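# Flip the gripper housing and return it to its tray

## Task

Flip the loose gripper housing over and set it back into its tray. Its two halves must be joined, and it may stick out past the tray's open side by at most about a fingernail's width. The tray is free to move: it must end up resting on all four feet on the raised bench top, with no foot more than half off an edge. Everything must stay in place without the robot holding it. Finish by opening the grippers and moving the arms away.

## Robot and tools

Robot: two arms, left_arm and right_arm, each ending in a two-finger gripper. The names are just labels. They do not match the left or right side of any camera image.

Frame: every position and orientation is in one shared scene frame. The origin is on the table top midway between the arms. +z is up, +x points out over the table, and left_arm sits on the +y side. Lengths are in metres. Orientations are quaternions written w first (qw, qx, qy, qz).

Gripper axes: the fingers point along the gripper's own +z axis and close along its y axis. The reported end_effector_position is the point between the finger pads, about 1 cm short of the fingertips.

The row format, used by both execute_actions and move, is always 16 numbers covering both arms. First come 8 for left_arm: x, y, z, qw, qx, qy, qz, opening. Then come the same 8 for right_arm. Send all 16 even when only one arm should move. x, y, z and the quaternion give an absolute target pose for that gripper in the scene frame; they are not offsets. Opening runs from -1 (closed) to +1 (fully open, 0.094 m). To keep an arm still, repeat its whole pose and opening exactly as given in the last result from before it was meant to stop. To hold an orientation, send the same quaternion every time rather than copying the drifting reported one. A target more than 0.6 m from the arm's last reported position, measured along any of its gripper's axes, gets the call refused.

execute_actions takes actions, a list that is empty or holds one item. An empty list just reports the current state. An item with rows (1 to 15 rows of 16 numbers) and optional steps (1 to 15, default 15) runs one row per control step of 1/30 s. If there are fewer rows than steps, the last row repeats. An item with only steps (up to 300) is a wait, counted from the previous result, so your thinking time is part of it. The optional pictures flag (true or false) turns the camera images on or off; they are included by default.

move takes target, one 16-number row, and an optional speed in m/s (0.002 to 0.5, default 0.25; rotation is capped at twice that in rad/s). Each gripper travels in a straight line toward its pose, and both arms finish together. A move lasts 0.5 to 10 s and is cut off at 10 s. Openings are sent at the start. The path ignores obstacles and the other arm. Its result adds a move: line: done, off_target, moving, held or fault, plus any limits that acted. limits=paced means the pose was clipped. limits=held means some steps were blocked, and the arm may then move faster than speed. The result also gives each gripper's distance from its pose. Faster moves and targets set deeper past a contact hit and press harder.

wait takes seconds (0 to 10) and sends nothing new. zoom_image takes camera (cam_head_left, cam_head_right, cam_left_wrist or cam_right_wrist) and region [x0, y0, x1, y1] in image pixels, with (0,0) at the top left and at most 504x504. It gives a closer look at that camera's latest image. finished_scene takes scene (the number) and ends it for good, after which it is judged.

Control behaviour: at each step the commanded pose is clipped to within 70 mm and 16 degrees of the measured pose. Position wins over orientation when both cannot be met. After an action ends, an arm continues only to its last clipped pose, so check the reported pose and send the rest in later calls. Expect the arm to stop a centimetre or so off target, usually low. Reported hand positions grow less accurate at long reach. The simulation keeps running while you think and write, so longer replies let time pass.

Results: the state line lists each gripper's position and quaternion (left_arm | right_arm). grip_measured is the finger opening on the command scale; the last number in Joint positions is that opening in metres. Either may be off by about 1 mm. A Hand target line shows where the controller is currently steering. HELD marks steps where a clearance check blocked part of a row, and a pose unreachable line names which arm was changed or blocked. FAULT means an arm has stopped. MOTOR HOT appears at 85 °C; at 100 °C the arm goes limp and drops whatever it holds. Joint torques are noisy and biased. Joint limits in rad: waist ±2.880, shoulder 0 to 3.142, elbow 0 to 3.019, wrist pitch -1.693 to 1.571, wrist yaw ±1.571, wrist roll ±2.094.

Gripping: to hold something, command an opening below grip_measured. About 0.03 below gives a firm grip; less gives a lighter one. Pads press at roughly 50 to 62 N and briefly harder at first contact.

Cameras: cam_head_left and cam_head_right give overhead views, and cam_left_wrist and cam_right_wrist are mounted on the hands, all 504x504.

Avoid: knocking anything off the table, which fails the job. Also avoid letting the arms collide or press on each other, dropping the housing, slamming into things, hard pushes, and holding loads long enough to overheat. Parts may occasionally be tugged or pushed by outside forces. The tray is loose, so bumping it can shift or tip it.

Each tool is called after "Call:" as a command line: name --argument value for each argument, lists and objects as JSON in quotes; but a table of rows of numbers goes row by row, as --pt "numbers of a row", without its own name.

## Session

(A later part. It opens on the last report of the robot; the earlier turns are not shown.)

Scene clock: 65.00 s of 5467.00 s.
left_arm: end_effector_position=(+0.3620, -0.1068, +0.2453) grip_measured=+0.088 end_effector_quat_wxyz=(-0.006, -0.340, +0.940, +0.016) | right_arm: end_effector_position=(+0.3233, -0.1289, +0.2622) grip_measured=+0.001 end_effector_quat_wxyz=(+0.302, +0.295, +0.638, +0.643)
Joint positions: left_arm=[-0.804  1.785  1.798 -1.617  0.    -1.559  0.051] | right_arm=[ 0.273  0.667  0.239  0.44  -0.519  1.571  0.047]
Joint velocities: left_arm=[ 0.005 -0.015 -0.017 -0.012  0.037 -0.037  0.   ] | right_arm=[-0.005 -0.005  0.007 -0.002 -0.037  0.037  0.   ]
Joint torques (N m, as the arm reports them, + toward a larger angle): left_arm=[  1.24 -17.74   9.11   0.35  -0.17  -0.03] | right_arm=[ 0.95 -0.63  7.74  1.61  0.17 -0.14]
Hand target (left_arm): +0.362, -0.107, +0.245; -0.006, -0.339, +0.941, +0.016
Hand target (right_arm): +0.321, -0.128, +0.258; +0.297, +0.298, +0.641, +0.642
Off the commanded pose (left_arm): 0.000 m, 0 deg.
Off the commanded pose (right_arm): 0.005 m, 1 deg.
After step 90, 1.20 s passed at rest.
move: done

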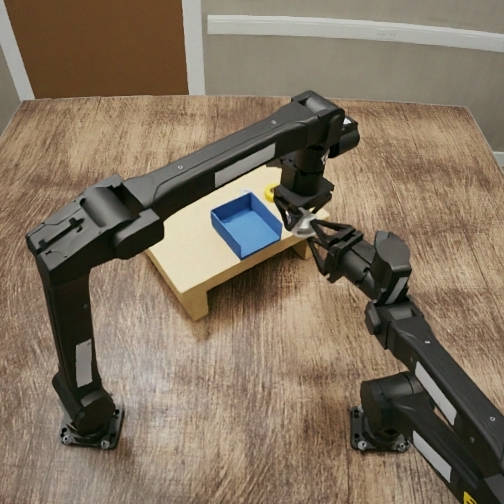

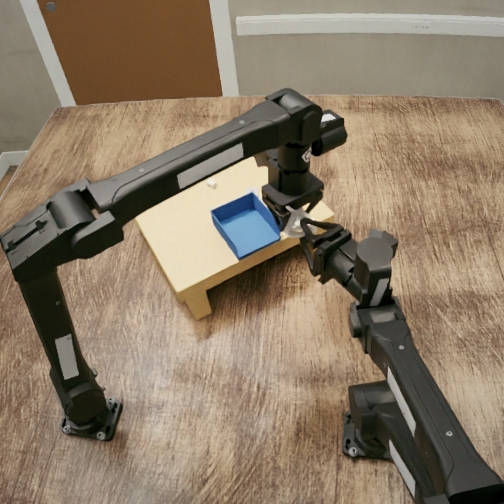

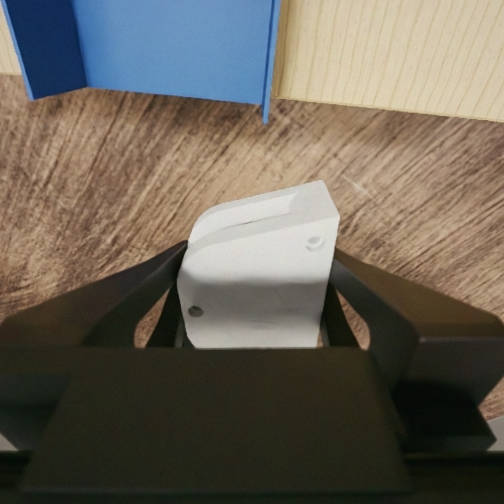

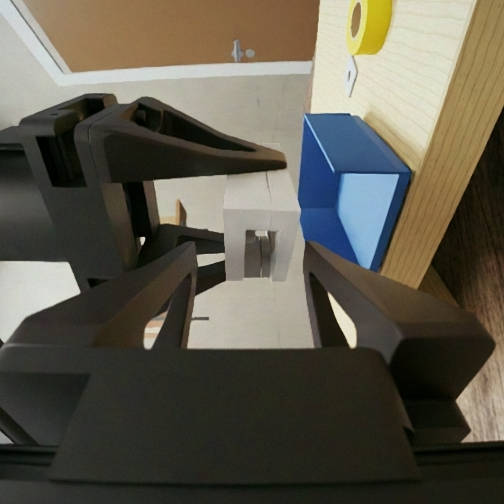

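Call:
move --target '[0.335,-0.1295,0.2453,-0.006,-0.339,0.94,0.016,0.05,0.3233,-0.1289,0.253,0.298,0.298,0.641,0.641,0]' --speed 0.03

Scene clock: 68.77 s of 5467.00 s.
left_arm: end_effector_position=(+0.3374, -0.1265, +0.2453) grip_measured=+0.088 end_effector_quat_wxyz=(-0.005, -0.338, +0.941, +0.016) | right_arm: end_effector_position=(+0.3240, -0.1288, +0.2561) grip_measured=+0.001 end_effector_quat_wxyz=(+0.298, +0.299, +0.641, +0.641)
Joint positions: left_arm=[-0.862  1.785  1.798 -1.617  0.001 -1.612  0.051] | right_arm=[ 0.273  0.68   0.233  0.446 -0.519  1.571  0.047]
Joint velocities: left_arm=[-0.015 -0.005 -0.007  0.002  0.007  0.037 -0.   ] | right_arm=[-0.015  0.005 -0.017  0.022 -0.081 -0.037  0.001]
Joint torques (N m, as the arm reports them, + toward a larger angle): left_arm=[  0.67 -17.46   9.52   0.33  -0.06  -0.19] | right_arm=[ 0.21  0.42  7.67  2.61 -0.11 -0.17]
Hand target (left_arm): +0.335, -0.130, +0.245; -0.007, -0.339, +0.941, +0.016
Hand target (right_arm): +0.324, -0.129, +0.253; +0.298, +0.298, +0.641, +0.641
Off the commanded pose (left_arm): 0.004 m, 0 deg.
Off the commanded pose (right_arm): 0.003 m, 0 deg.
move: done

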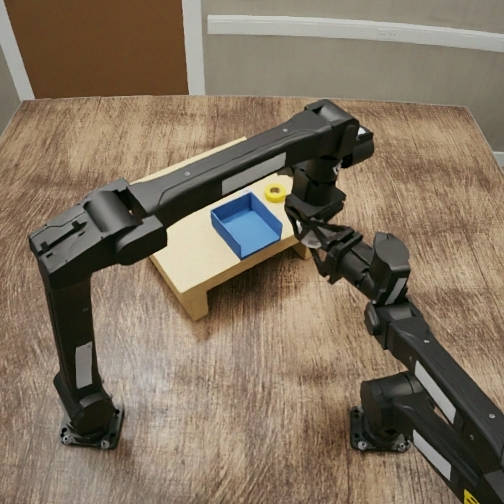

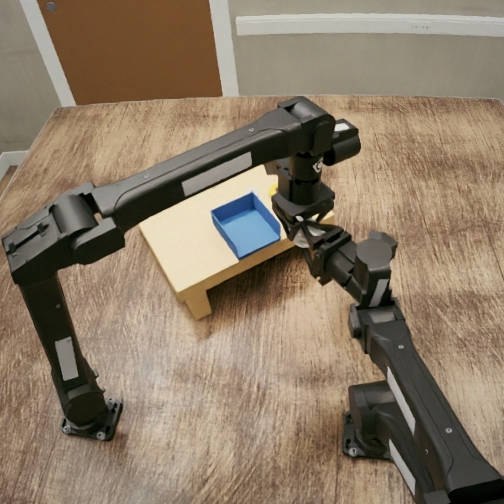

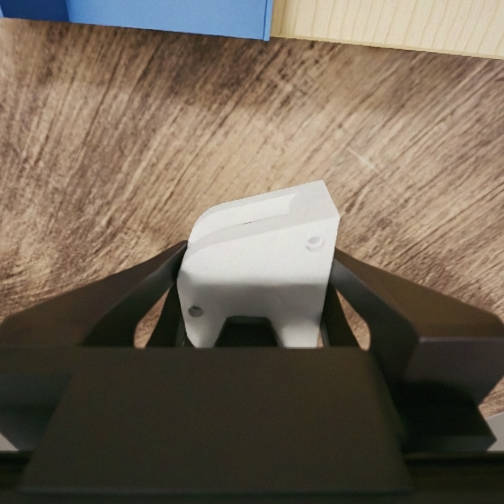

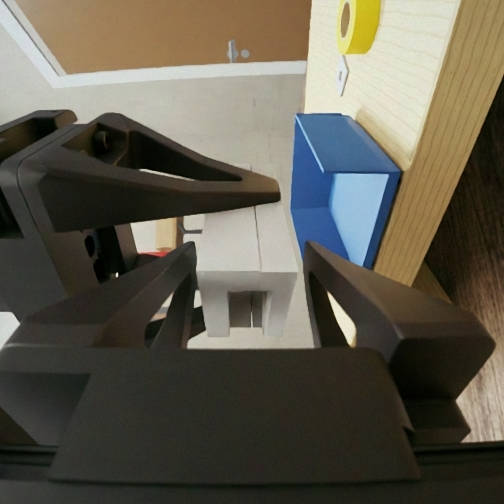

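Well centred. Close right, open left, back left off along the arc.

Call:
move --target '[0.3374,-0.1265,0.2453,-0.005,-0.338,0.941,0.016,0.05,0.324,-0.1288,0.2561,0.298,0.299,0.641,0.641,-0.48]'

Scene clock: 71.27 s of 5467.00 s.
left_arm: end_effector_position=(+0.3367, -0.1262, +0.2440) grip_measured=+0.088 end_effector_quat_wxyz=(-0.007, -0.338, +0.941, +0.017) | right_arm: end_effector_position=(+0.3238, -0.1287, +0.2573) grip_measured=-0.448 end_effector_quat_wxyz=(+0.298, +0.299, +0.640, +0.643)
Joint positions: left_arm=[-0.862  1.785  1.794 -1.616  0.003 -1.613  0.051] | right_arm=[ 0.273  0.679  0.233  0.449 -0.519  1.575  0.026]
Joint velocities: left_arm=[ 0.005 -0.005 -0.012 -0.002 -0.066 -0.066  0.001] | right_arm=[-0.015 -0.005  0.007 -0.012 -0.022  0.022 -0.   ]
Joint torques (N m, as the arm reports them, + toward a larger angle): left_arm=[  1.12 -17.26   9.35   0.34  -0.26  -0.05] | right_arm=[ 0.27 -0.02  8.26  1.89  0.   -0.2 ]
Hand target (left_arm): +0.337, -0.126, +0.245; -0.005, -0.338, +0.941, +0.016
Hand target (right_arm): +0.324, -0.129, +0.256; +0.298, +0.299, +0.641, +0.641
Off the commanded pose (left_arm): 0.002 m, 0 deg.
Off the commanded pose (right_arm): 0.001 m, 0 deg.
move: done

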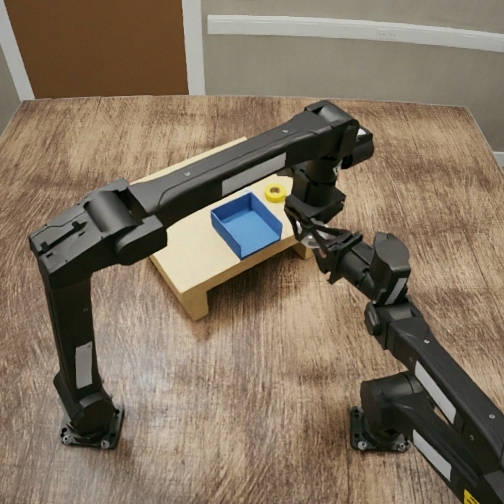

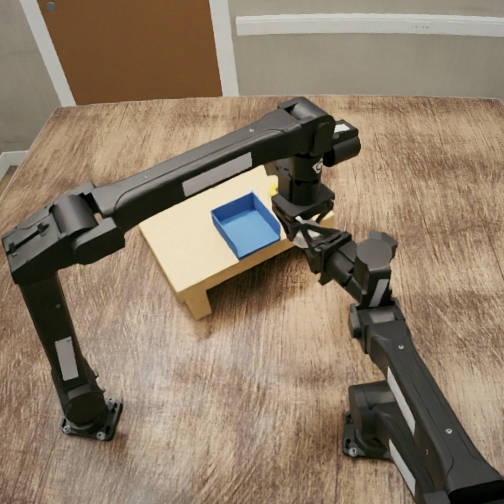

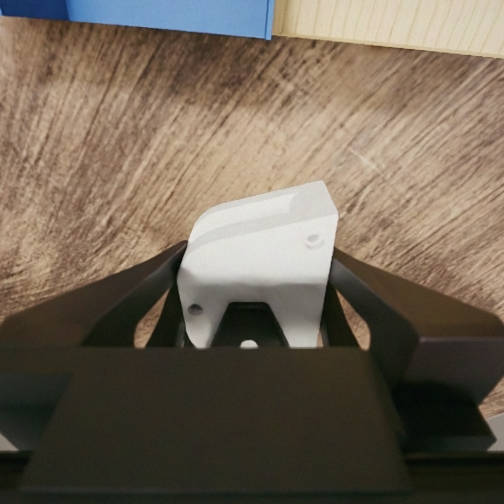

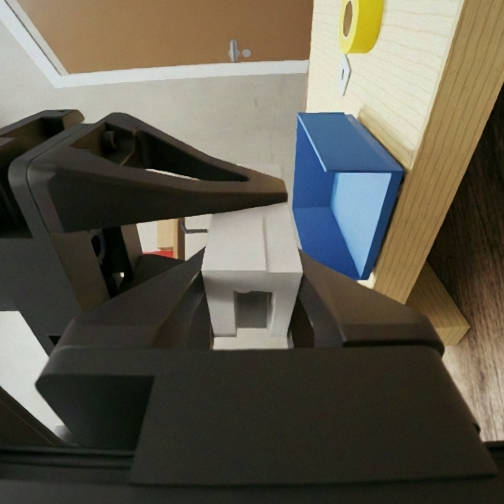

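Call:
move --target '[0.3367,-0.1262,0.244,-0.007,-0.338,0.941,0.017,0.9,0.3238,-0.1287,0.2573,0.298,0.299,0.64,0.643,-0.48]'

Call:
move --target '[0.395,-0.073,0.244,-0.007,-0.338,0.941,0.017,0.9,0.3238,-0.1287,0.2573,0.298,0.299,0.64,0.643,-0.48]' --speed 0.1

Call:
move --target '[0.395,-0.073,0.244,-0.007,-0.338,0.941,0.017,0.9,0.3238,-0.1287,0.2573,0.664,-0.242,0.664,0.242,-0.48]' --speed 0.4

Call:
move --target '[0.395,-0.073,0.244,-0.007,-0.338,0.941,0.017,0.9,0.3238,-0.1287,0.2573,0.641,-0.641,0.298,-0.298,-0.48]' --speed 0.4

Call:
move --target '[0.335,-0.128,0.244,-0.007,-0.338,0.941,0.017,0.9,0.3238,-0.1287,0.2573,0.641,-0.641,0.298,-0.298,-0.48]' --speed 0.07

Scene clock: 79.80 s of 5467.00 s.
left_arm: end_effector_position=(+0.3366, -0.1260, +0.2435) grip_measured=+0.898 end_effector_quat_wxyz=(-0.007, -0.338, +0.941, +0.017) | right_arm: end_effector_position=(+0.3238, -0.1287, +0.2573) grip_measured=-0.448 end_effector_quat_wxyz=(+0.298, +0.299, +0.640, +0.643)
Joint positions: left_arm=[-0.862  1.785  1.793 -1.616  0.003 -1.613  0.089] | right_arm=[ 0.273  0.679  0.233  0.449 -0.519  1.575  0.026]
Joint velocities: left_arm=[-0.015 -0.005 -0.012  0.002 -0.022 -0.037 -0.001] | right_arm=[-0.005 -0.005 -0.007 -0.012 -0.022  0.007 -0.001]
Joint torques (N m, as the arm reports them, + toward a larger angle): left_arm=[  1.33 -17.62   9.21   0.33  -0.14  -0.04] | right_arm=[ 0.28 -0.1   8.19  1.98 -0.02 -0.16]
Hand target (left_arm): +0.337, -0.126, +0.244; -0.007, -0.338, +0.941, +0.017
Hand target (right_arm): +0.324, -0.129, +0.257; +0.298, +0.299, +0.640, +0.643
Off the commanded pose (left_arm): 0.001 m, 0 deg.
Off the commanded pose (right_arm): 0.000 m, 0 deg.
After step 90, 4.83 s passed at rest.
move: done

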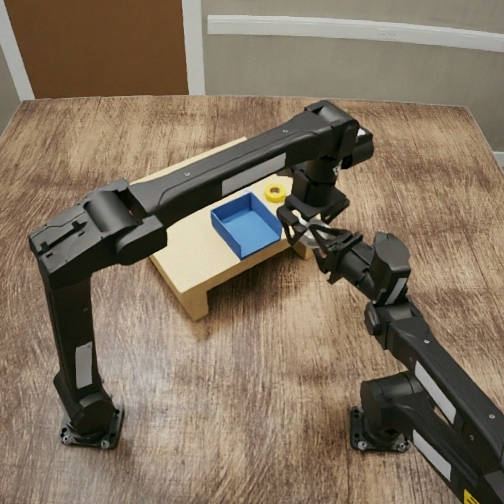

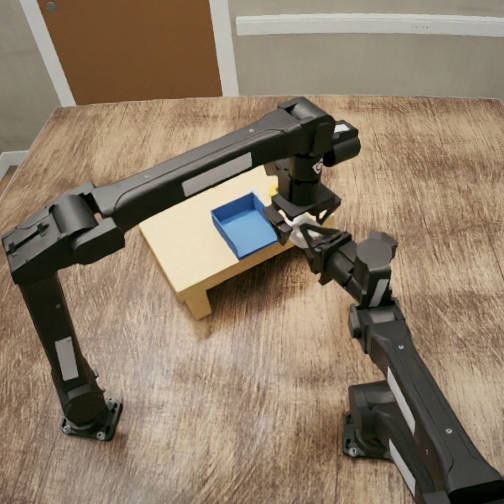

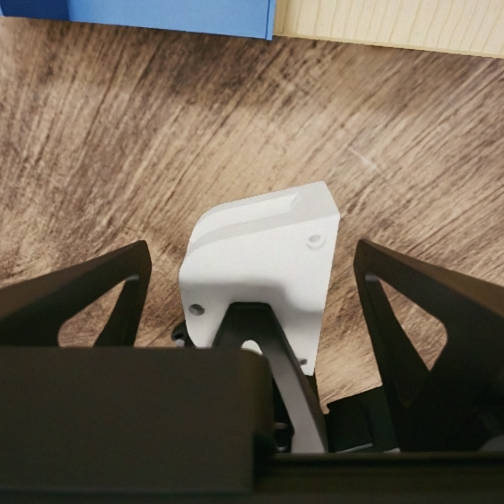

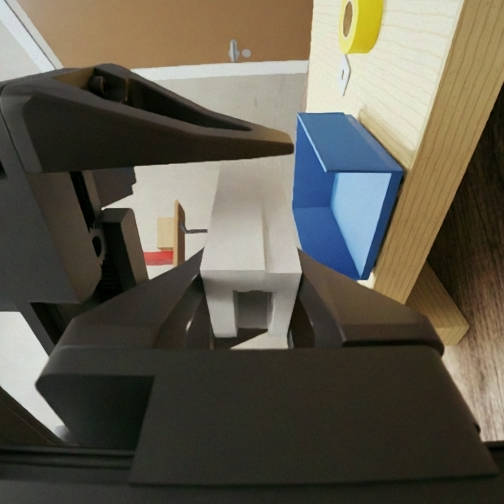

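Scene clock: 80.97 s of 5467.00 s.
left_arm: end_effector_position=(+0.3941, -0.0721, +0.2394) grip_measured=+0.898 end_effector_quat_wxyz=(-0.009, -0.343, +0.939, +0.022) | right_arm: end_effector_position=(+0.3238, -0.1287, +0.2573) grip_measured=-0.448 end_effector_quat_wxyz=(+0.298, +0.299, +0.640, +0.643)
Joint positions: left_arm=[-0.718  1.785  1.782 -1.616 -0.003 -1.479  0.089] | right_arm=[ 0.273  0.679  0.233  0.449 -0.519  1.575  0.026]
Joint velocities: left_arm=[-0.005 -0.015 -0.007 -0.002 -0.051 -0.022 -0.   ] | right_arm=[-0.005  0.005  0.012  0.012 -0.051 -0.037  0.   ]
Joint torques (N m, as the arm reports them, + toward a larger angle): left_arm=[  1.11 -18.34   9.43   0.45  -0.19   0.08] | right_arm=[ 0.3  -0.07  8.24  2.03 -0.02 -0.16]
Hand target (left_arm): +0.395, -0.072, +0.244; -0.006, -0.338, +0.941, +0.017
Hand target (right_arm): +0.324, -0.129, +0.257; +0.298, +0.299, +0.640, +0.643
Off the commanded pose (left_arm): 0.005 m, 1 deg.
Off the commanded pose (right_arm): 0.000 m, 0 deg.
move: done

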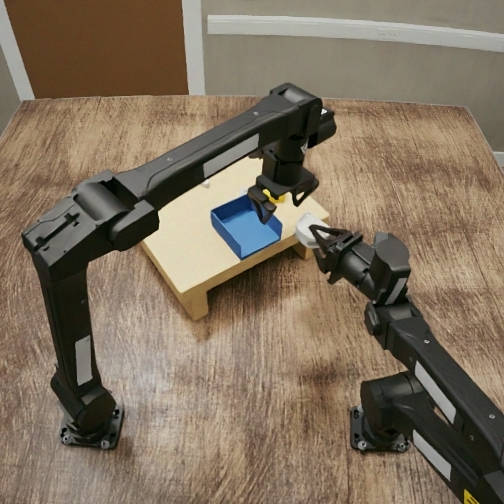

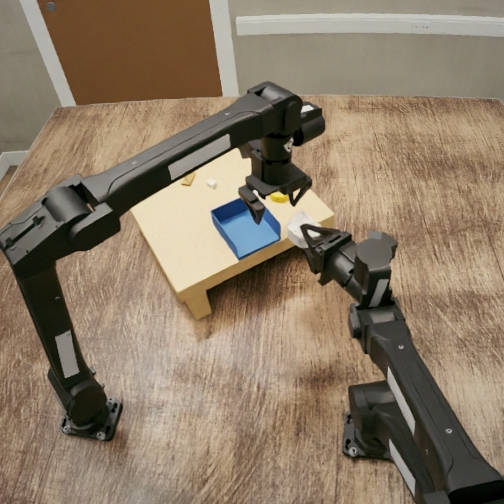

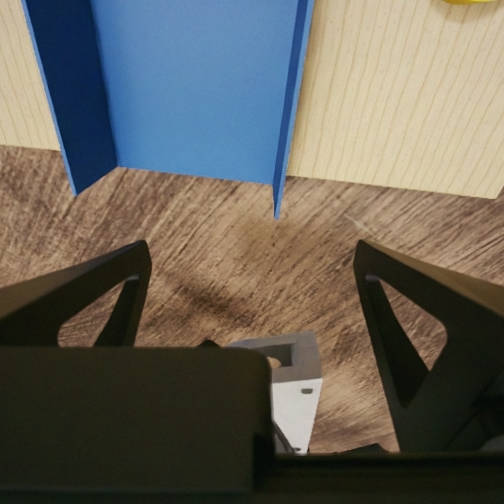

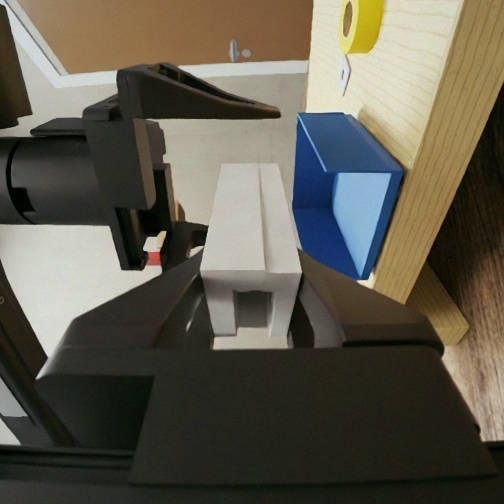

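Scene clock: 83.60 s of 5467.00 s.
left_arm: end_effector_position=(+0.3941, -0.0721, +0.2394) grip_measured=+0.898 end_effector_quat_wxyz=(-0.009, -0.342, +0.939, +0.022) | right_arm: end_effector_position=(+0.3238, -0.1287, +0.2573) grip_measured=-0.446 end_effector_quat_wxyz=(+0.664, -0.238, +0.664, +0.246)
Joint positions: left_arm=[-0.718  1.785  1.782 -1.616 -0.003 -1.477  0.089] | right_arm=[ 0.273  0.679  0.233  0.449 -0.519  0.012  0.026]
Joint velocities: left_arm=[-0.005 -0.005 -0.002  0.002  0.007 -0.037  0.   ] | right_arm=[ 0.005 -0.005 -0.002 -0.017 -0.051 -0.022  0.001]
Joint torques (N m, as the arm reports them, + toward a larger angle): left_arm=[  1.4  -18.14   9.62   0.41  -0.13   0.04] | right_arm=[ 0.4  -0.25  8.36  1.66  0.02 -0.18]
Hand target (left_arm): +0.395, -0.073, +0.244; -0.007, -0.338, +0.941, +0.017
Hand target (right_arm): +0.324, -0.129, +0.257; +0.664, -0.242, +0.664, +0.242
Off the commanded pose (left_arm): 0.005 m, 1 deg.
Off the commanded pose (right_arm): 0.000 m, 1 deg.
move: done

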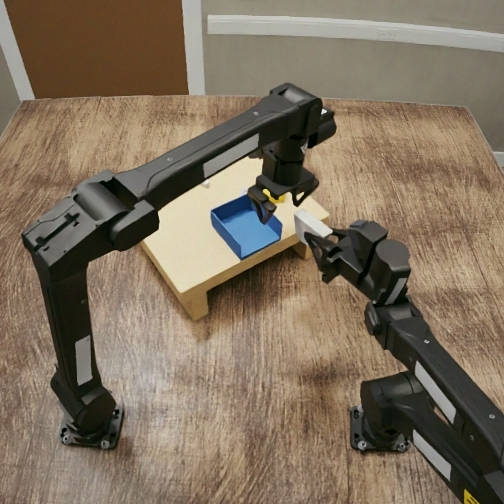

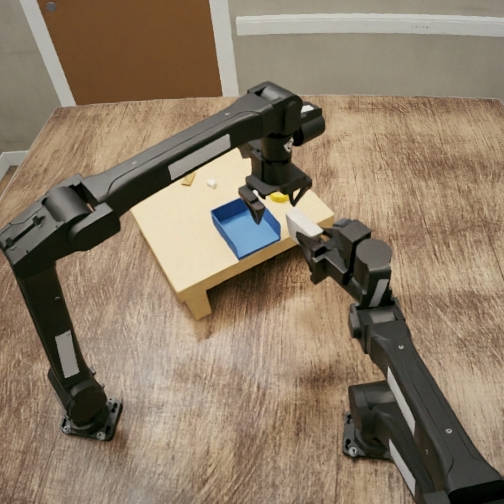

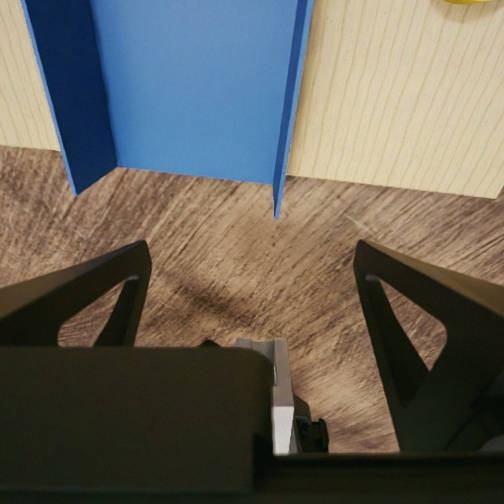

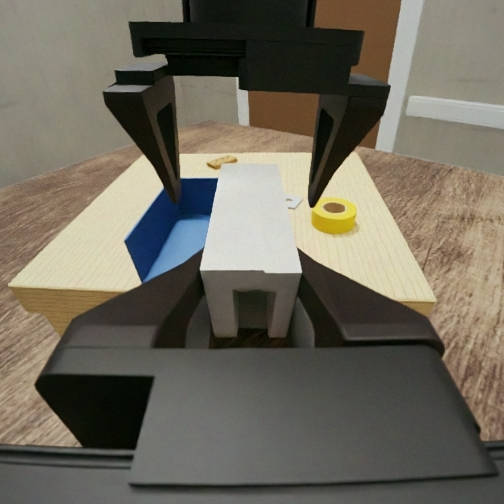

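Scene clock: 86.27 s of 5467.00 s.
left_arm: end_effector_position=(+0.3941, -0.0721, +0.2394) grip_measured=+0.898 end_effector_quat_wxyz=(-0.009, -0.342, +0.939, +0.022) | right_arm: end_effector_position=(+0.3238, -0.1287, +0.2573) grip_measured=-0.446 end_effector_quat_wxyz=(+0.644, -0.638, +0.301, -0.295)
Joint positions: left_arm=[-0.718  1.785  1.782 -1.616 -0.003 -1.477  0.089] | right_arm=[ 0.273  0.679  0.233  0.449 -0.519 -1.558  0.026]
Joint velocities: left_arm=[ 0.005  0.005 -0.002  0.002 -0.051 -0.037 -0.001] | right_arm=[-0.005 -0.005 -0.012  0.002  0.007 -0.007  0.001]
Joint torques (N m, as the arm reports them, + toward a larger angle): left_arm=[  1.16 -18.36   9.62   0.44  -0.12   0.04] | right_arm=[ 0.23 -0.11  8.31  1.65 -0.07 -0.05]
Hand target (left_arm): +0.395, -0.073, +0.244; -0.007, -0.338, +0.941, +0.017
Hand target (right_arm): +0.324, -0.129, +0.257; +0.641, -0.641, +0.298, -0.298
Off the commanded pose (left_arm): 0.005 m, 1 deg.
Off the commanded pose (right_arm): 0.000 m, 1 deg.
move: done

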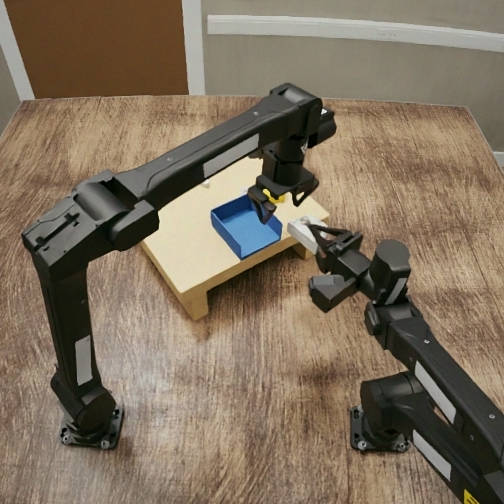

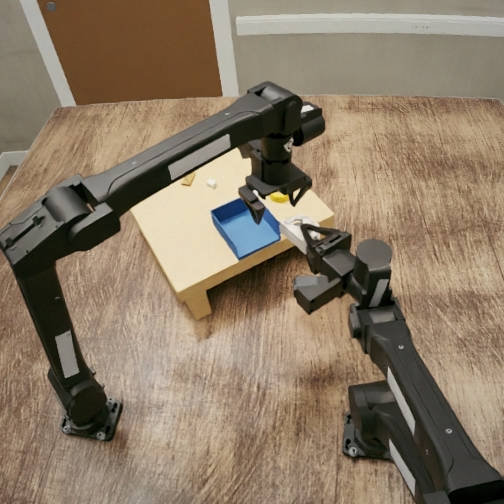

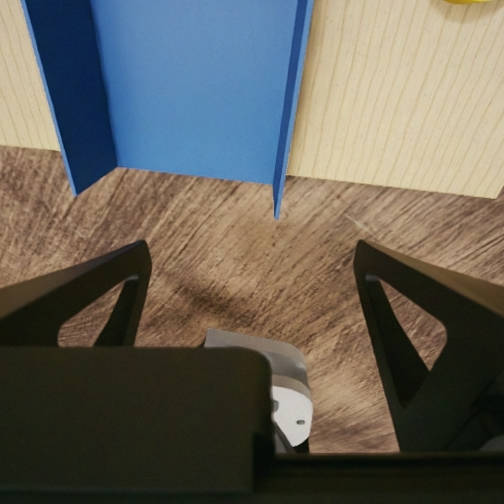

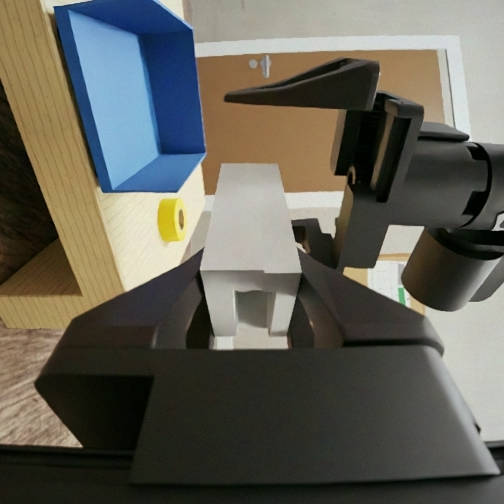

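Scene clock: 87.77 s of 5467.00 s.
left_arm: end_effector_position=(+0.3336, -0.1249, +0.2394) grip_measured=+0.898 end_effector_quat_wxyz=(-0.009, -0.334, +0.942, +0.022) | right_arm: end_effector_position=(+0.3238, -0.1287, +0.2573) grip_measured=-0.446 end_effector_quat_wxyz=(+0.643, -0.639, +0.300, -0.296)
Joint positions: left_arm=[-0.865  1.785  1.782 -1.616  0.004 -1.607  0.089] | right_arm=[ 0.273  0.679  0.233  0.449 -0.519 -1.561  0.026]
Joint velocities: left_arm=[-0.005  0.005  0.012 -0.002 -0.081 -0.007  0.001] | right_arm=[-0.015 -0.005  0.017 -0.002  0.007 -0.022 -0.001]
Joint torques (N m, as the arm reports them, + toward a larger angle): left_arm=[  1.84 -17.36  10.43   0.28  -0.07  -0.21] | right_arm=[ 0.25 -0.19  8.31  1.66 -0.06 -0.07]
Hand target (left_arm): +0.334, -0.129, +0.244; -0.008, -0.338, +0.941, +0.016
Hand target (right_arm): +0.324, -0.129, +0.257; +0.641, -0.641, +0.298, -0.298
Off the commanded pose (left_arm): 0.006 m, 1 deg.
Off the commanded pose (right_arm): 0.000 m, 0 deg.
move: done

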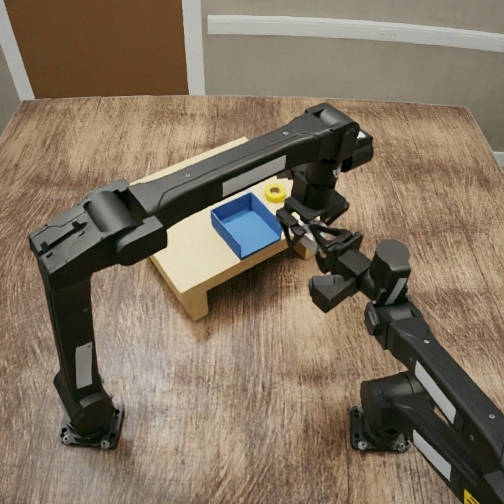

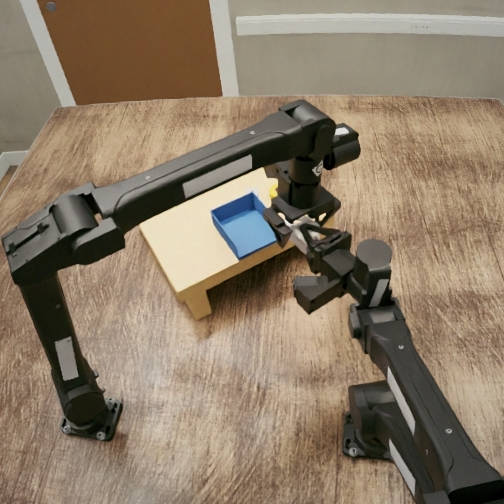

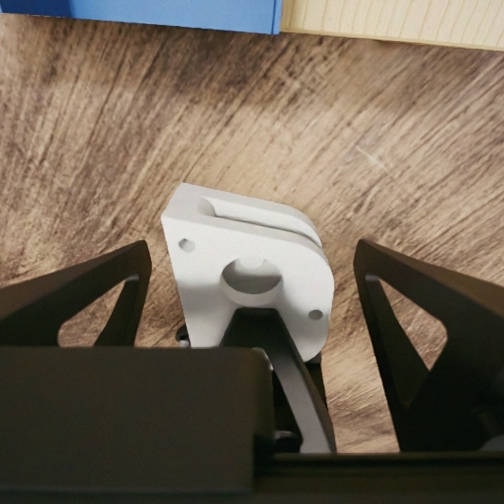

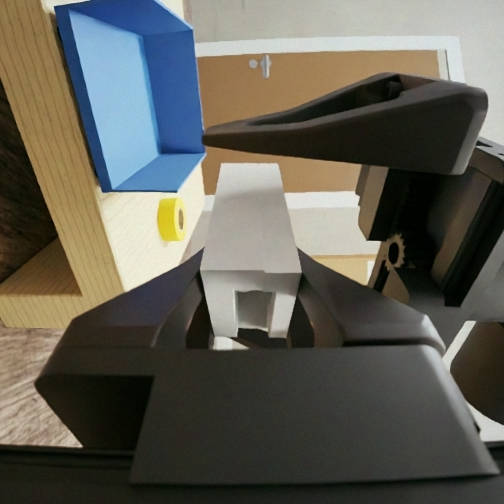

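Call:
move --target '[0.3336,-0.1249,0.2394,-0.009,-0.334,0.942,0.022,0.9,0.3238,-0.1287,0.249,0.641,-0.641,0.298,-0.298,-0.48]' --speed 0.02

Call:
move --target '[0.3336,-0.1249,0.2394,-0.009,-0.334,0.942,0.022,0.05,0.3238,-0.1287,0.249,0.641,-0.641,0.298,-0.298,-0.48]' --speed 0.02

Scene clock: 91.20 s of 5467.00 s.
left_arm: end_effector_position=(+0.3336, -0.1249, +0.2394) grip_measured=+0.898 end_effector_quat_wxyz=(-0.009, -0.335, +0.942, +0.022) | right_arm: end_effector_position=(+0.3244, -0.1286, +0.2502) grip_measured=-0.446 end_effector_quat_wxyz=(+0.641, -0.641, +0.303, -0.294)
Joint positions: left_arm=[-0.865  1.785  1.782 -1.616  0.004 -1.609  0.089] | right_arm=[ 0.273  0.697  0.224  0.467 -0.519 -1.561  0.026]
Joint velocities: left_arm=[ 0.015 -0.015 -0.027  0.002  0.051 -0.081  0.001] | right_arm=[ 0.005 -0.015 -0.002  0.007  0.007  0.066 -0.   ]
Joint torques (N m, as the arm reports them, + toward a larger angle): left_arm=[  1.08 -17.85   9.     0.41  -0.16  -0.03] | right_arm=[ 0.32  0.35  7.62  2.56 -0.06 -0.07]
Hand target (left_arm): +0.334, -0.125, +0.239; -0.009, -0.334, +0.942, +0.022
Hand target (right_arm): +0.324, -0.129, +0.249; +0.641, -0.641, +0.298, -0.298
Off the commanded pose (left_arm): 0.000 m, 0 deg.
Off the commanded pose (right_arm): 0.001 m, 1 deg.
move: done

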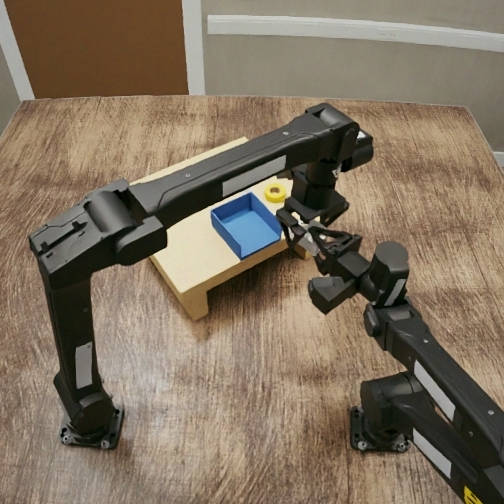

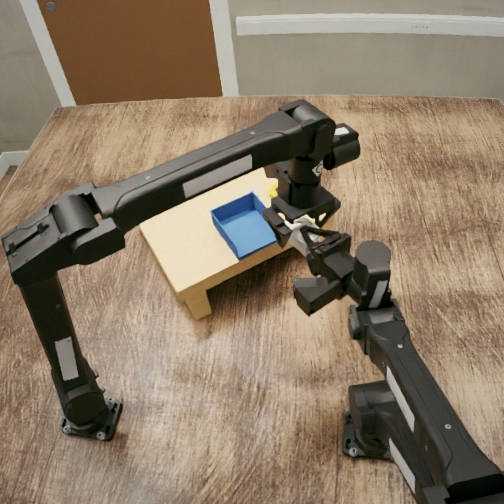

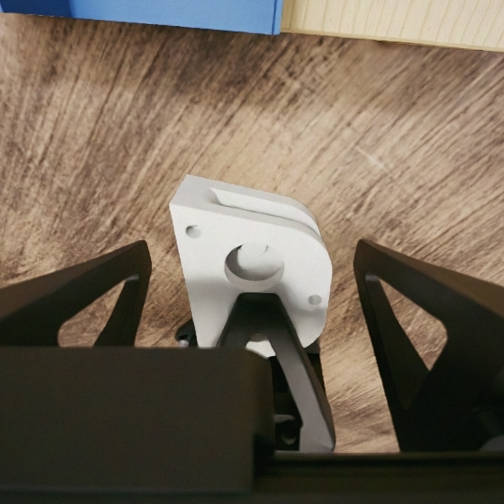

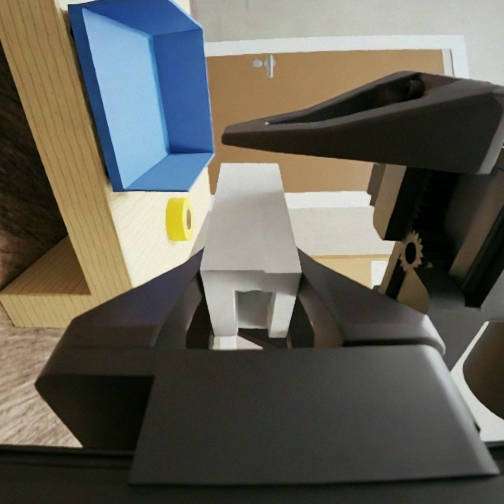

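Scene clock: 91.90 s of 5467.00 s.
left_arm: end_effector_position=(+0.3341, -0.1253, +0.2394) grip_measured=+0.093 end_effector_quat_wxyz=(-0.008, -0.336, +0.941, +0.021) | right_arm: end_effector_position=(+0.3237, -0.1277, +0.2503) grip_measured=-0.446 end_effector_quat_wxyz=(+0.642, -0.642, +0.300, -0.293)
Joint positions: left_arm=[-0.865  1.785  1.782 -1.613  0.004 -1.612  0.051] | right_arm=[ 0.274  0.697  0.224  0.468 -0.524 -1.564  0.026]
Joint velocities: left_arm=[ 0.005 -0.015 -0.007 -0.017  0.007 -0.037  0.002] | right_arm=[ 0.005 -0.005 -0.012  0.002  0.022 -0.007 -0.001]
Joint torques (N m, as the arm reports them, + toward a larger angle): left_arm=[  1.13 -17.85   8.98   0.32  -0.14   0.01] | right_arm=[ 0.16  0.17  7.61  2.47  0.1  -0.04]
Hand target (left_arm): +0.334, -0.125, +0.239; -0.009, -0.334, +0.942, +0.022
Hand target (right_arm): +0.324, -0.129, +0.249; +0.641, -0.641, +0.298, -0.298
Off the commanded pose (left_arm): 0.001 m, 0 deg.
Off the commanded pose (right_arm): 0.002 m, 1 deg.
move: done

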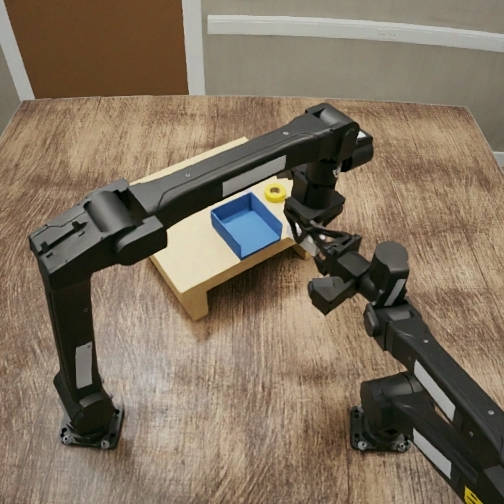

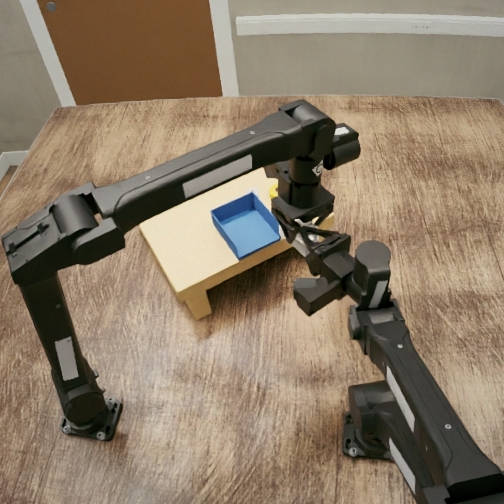

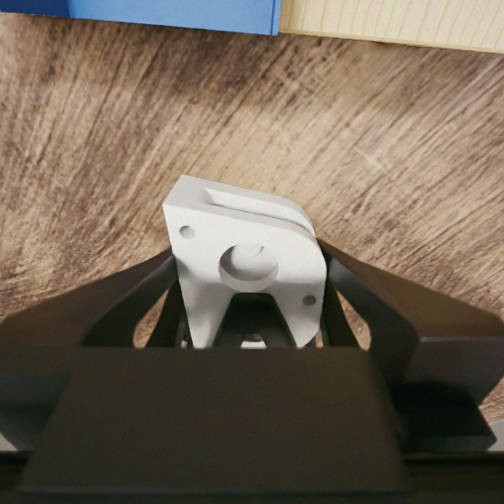

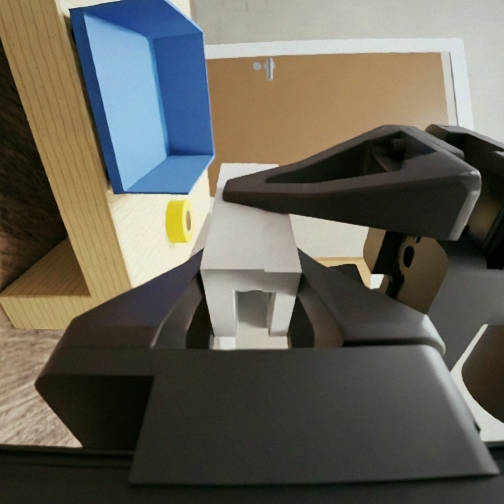

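Call:
move --target '[0.3341,-0.1253,0.2394,-0.008,-0.336,0.941,0.021,0.05,0.3237,-0.1277,0.2503,0.642,-0.642,0.3,-0.293,0]'

Call:
move --target '[0.395,-0.073,0.244,-0.007,-0.338,0.941,0.017,0.05,0.3237,-0.1277,0.2503,0.642,-0.642,0.3,-0.293,0]' --speed 0.08

Call:
move --target '[0.419,-0.009,0.25,0,0.462,0.887,0,0.05,0.3,-0.3,0.28,0.642,-0.642,0.3,-0.293,0]' --speed 0.35

Scene clock: 98.80 s of 5467.00 s.
left_arm: end_effector_position=(+0.3338, -0.1248, +0.2386) grip_measured=+0.093 end_effector_quat_wxyz=(-0.009, -0.336, +0.941, +0.022) | right_arm: end_effector_position=(+0.3237, -0.1277, +0.2503) grip_measured=-0.001 end_effector_quat_wxyz=(+0.642, -0.642, +0.300, -0.293)
Joint positions: left_arm=[-0.865  1.785  1.78  -1.613  0.003 -1.612  0.051] | right_arm=[ 0.274  0.697  0.224  0.468 -0.524 -1.564  0.047]
Joint velocities: left_arm=[ 0.005 -0.015 -0.007  0.002  0.022  0.051  0.   ] | right_arm=[-0.015  0.005  0.007 -0.012  0.022 -0.007 -0.001]
Joint torques (N m, as the arm reports them, + toward a larger angle): left_arm=[  1.17 -17.71   9.17   0.42  -0.16  -0.05] | right_arm=[ 0.35 -0.15  7.98  1.95 -0.03  0.03]
Hand target (left_arm): +0.334, -0.125, +0.239; -0.008, -0.336, +0.942, +0.021
Hand target (right_arm): +0.324, -0.128, +0.250; +0.642, -0.642, +0.300, -0.293
Off the commanded pose (left_arm): 0.001 m, 0 deg.
Off the commanded pose (right_arm): 0.000 m, 0 deg.
After step 90, 3.20 s passed at rest.
move: done

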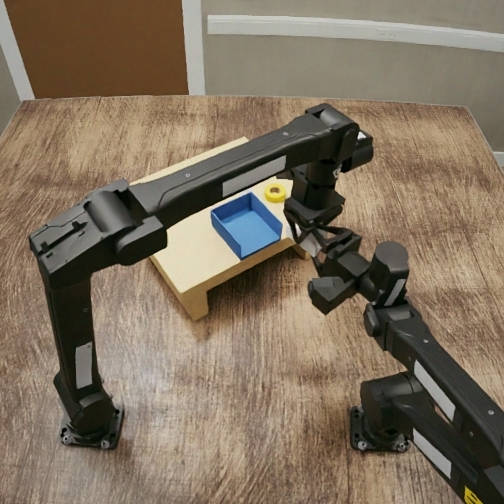

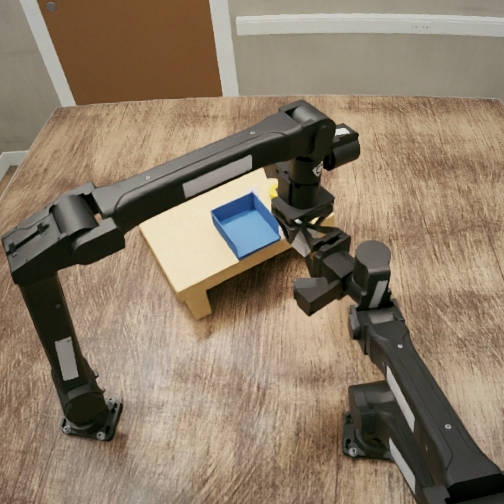

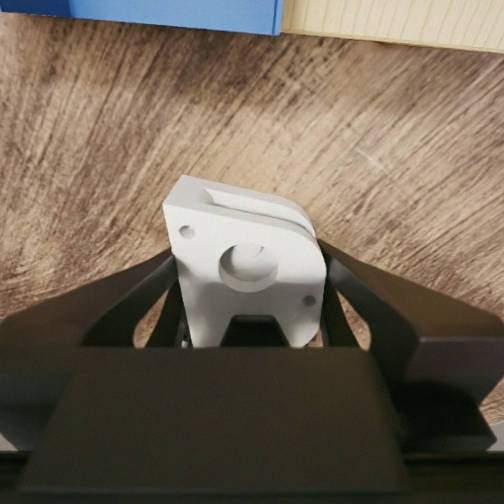

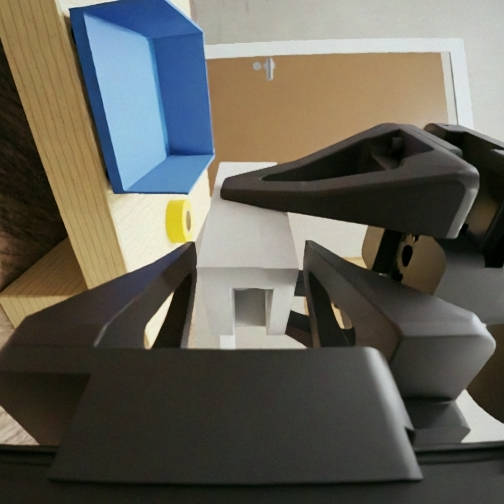

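Scene clock: 100.20 s of 5467.00 s.
left_arm: end_effector_position=(+0.3928, -0.0714, +0.2364) grip_measured=+0.093 end_effector_quat_wxyz=(-0.010, -0.342, +0.939, +0.025) | right_arm: end_effector_position=(+0.3237, -0.1277, +0.2503) grip_measured=-0.001 end_effector_quat_wxyz=(+0.642, -0.642, +0.300, -0.293)
Joint positions: left_arm=[-0.718  1.785  1.774 -1.613 -0.003 -1.478  0.051] | right_arm=[ 0.274  0.697  0.224  0.468 -0.524 -1.564  0.047]
Joint velocities: left_arm=[-0.005 -0.015  0.002 -0.012  0.081 -0.037  0.001] | right_arm=[-0.024 -0.005  0.007  0.007 -0.007 -0.022  0.   ]
Joint torques (N m, as the arm reports them, + toward a larger angle): left_arm=[  2.47 -18.35  10.09   0.34  -0.24   0.06] | right_arm=[ 0.33 -0.15  8.04  1.97 -0.02  0.03]
Hand target (left_arm): +0.395, -0.072, +0.244; -0.006, -0.338, +0.941, +0.017
Hand target (right_arm): +0.324, -0.128, +0.250; +0.642, -0.642, +0.300, -0.293
Off the commanded pose (left_arm): 0.008 m, 1 deg.
Off the commanded pose (right_arm): 0.000 m, 0 deg.
move: done

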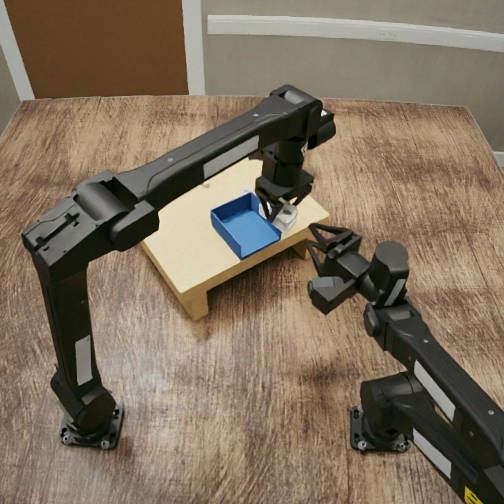

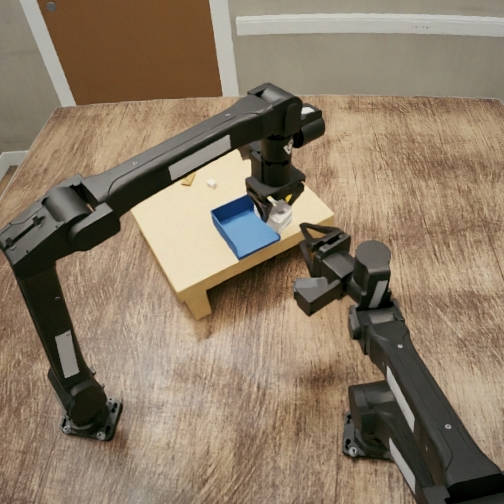

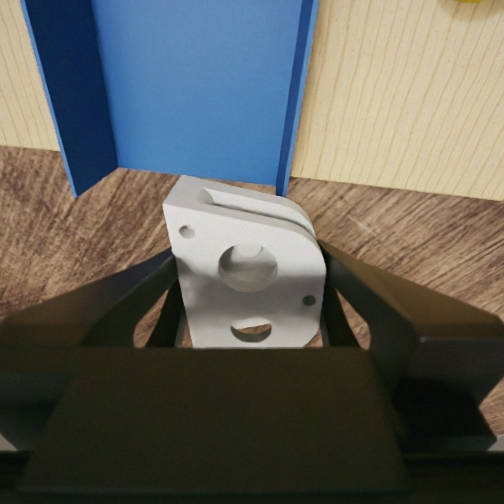

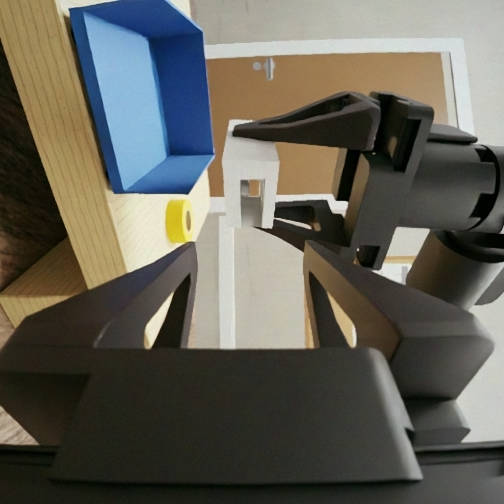

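Scene clock: 103.23 s of 5467.00 s.
left_arm: end_effector_position=(+0.4159, -0.0106, +0.2424) grip_measured=+0.095 end_effector_quat_wxyz=(-0.013, +0.461, +0.887, +0.005) | right_arm: end_effector_position=(+0.2942, -0.2606, +0.2475) grip_measured=-0.001 end_effector_quat_wxyz=(+0.640, -0.644, +0.316, -0.274)
Joint positions: left_arm=[-0.603  1.704  1.681 -1.575 -0.005  0.293  0.051] | right_arm=[-0.471  0.658  0.238  0.319 -1.272 -1.617  0.047]
Joint velocities: left_arm=[ 0.005 -0.015  0.007  0.017 -0.051  0.037 -0.001] | right_arm=[ 0.005 -0.005  0.002  0.002 -0.066  0.051 -0.   ]
Joint torques (N m, as the arm reports them, + toward a larger angle): left_arm=[  1.83 -18.06   9.37   0.97   0.09   0.02] | right_arm=[ 1.16  0.31  7.98  1.55 -0.05  0.04]
Hand target (left_arm): +0.419, -0.008, +0.250; +0.000, +0.462, +0.887, +0.001
Hand target (right_arm): +0.294, -0.258, +0.248; +0.641, -0.646, +0.313, -0.273
Off the commanded pose (left_arm): 0.008 m, 2 deg.
Off the commanded pose (right_arm): 0.051 m, 3 deg.
move: held (right_arm); limits=held; held on 30 of 91 steps (right_arm), including the last (right_arm)
pose unreachable (right arm): on one or more control steps of this call this arm could not follow its commanded pose, so it was not sent that pose on those steps. On the call's last step it was still not sent that pose. It may still have moved: this result reports where it is.
cause: the commanded pose would bring two parts of the arm too close to each other (its wrist (the part past joint 4) and its wrist camera, with joints 5 (wrist yaw) and 6 (wrist roll) between them).

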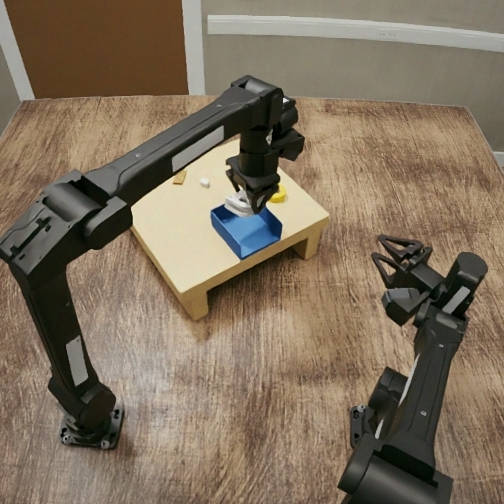

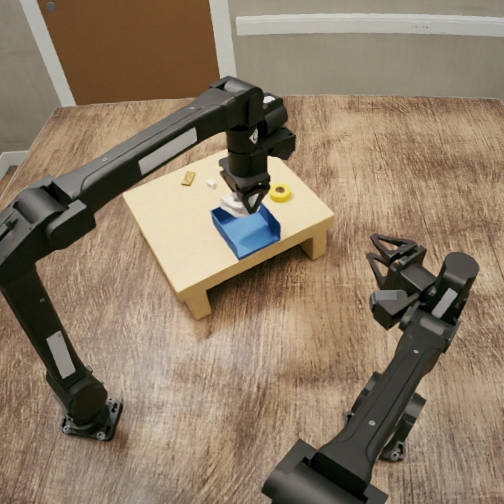

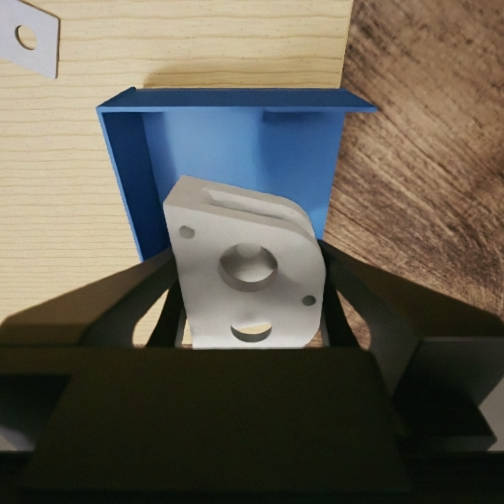

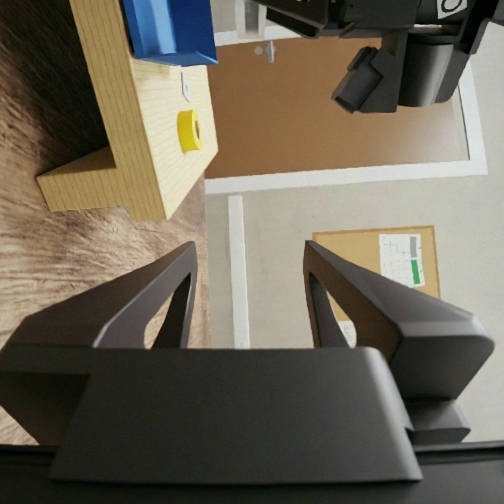

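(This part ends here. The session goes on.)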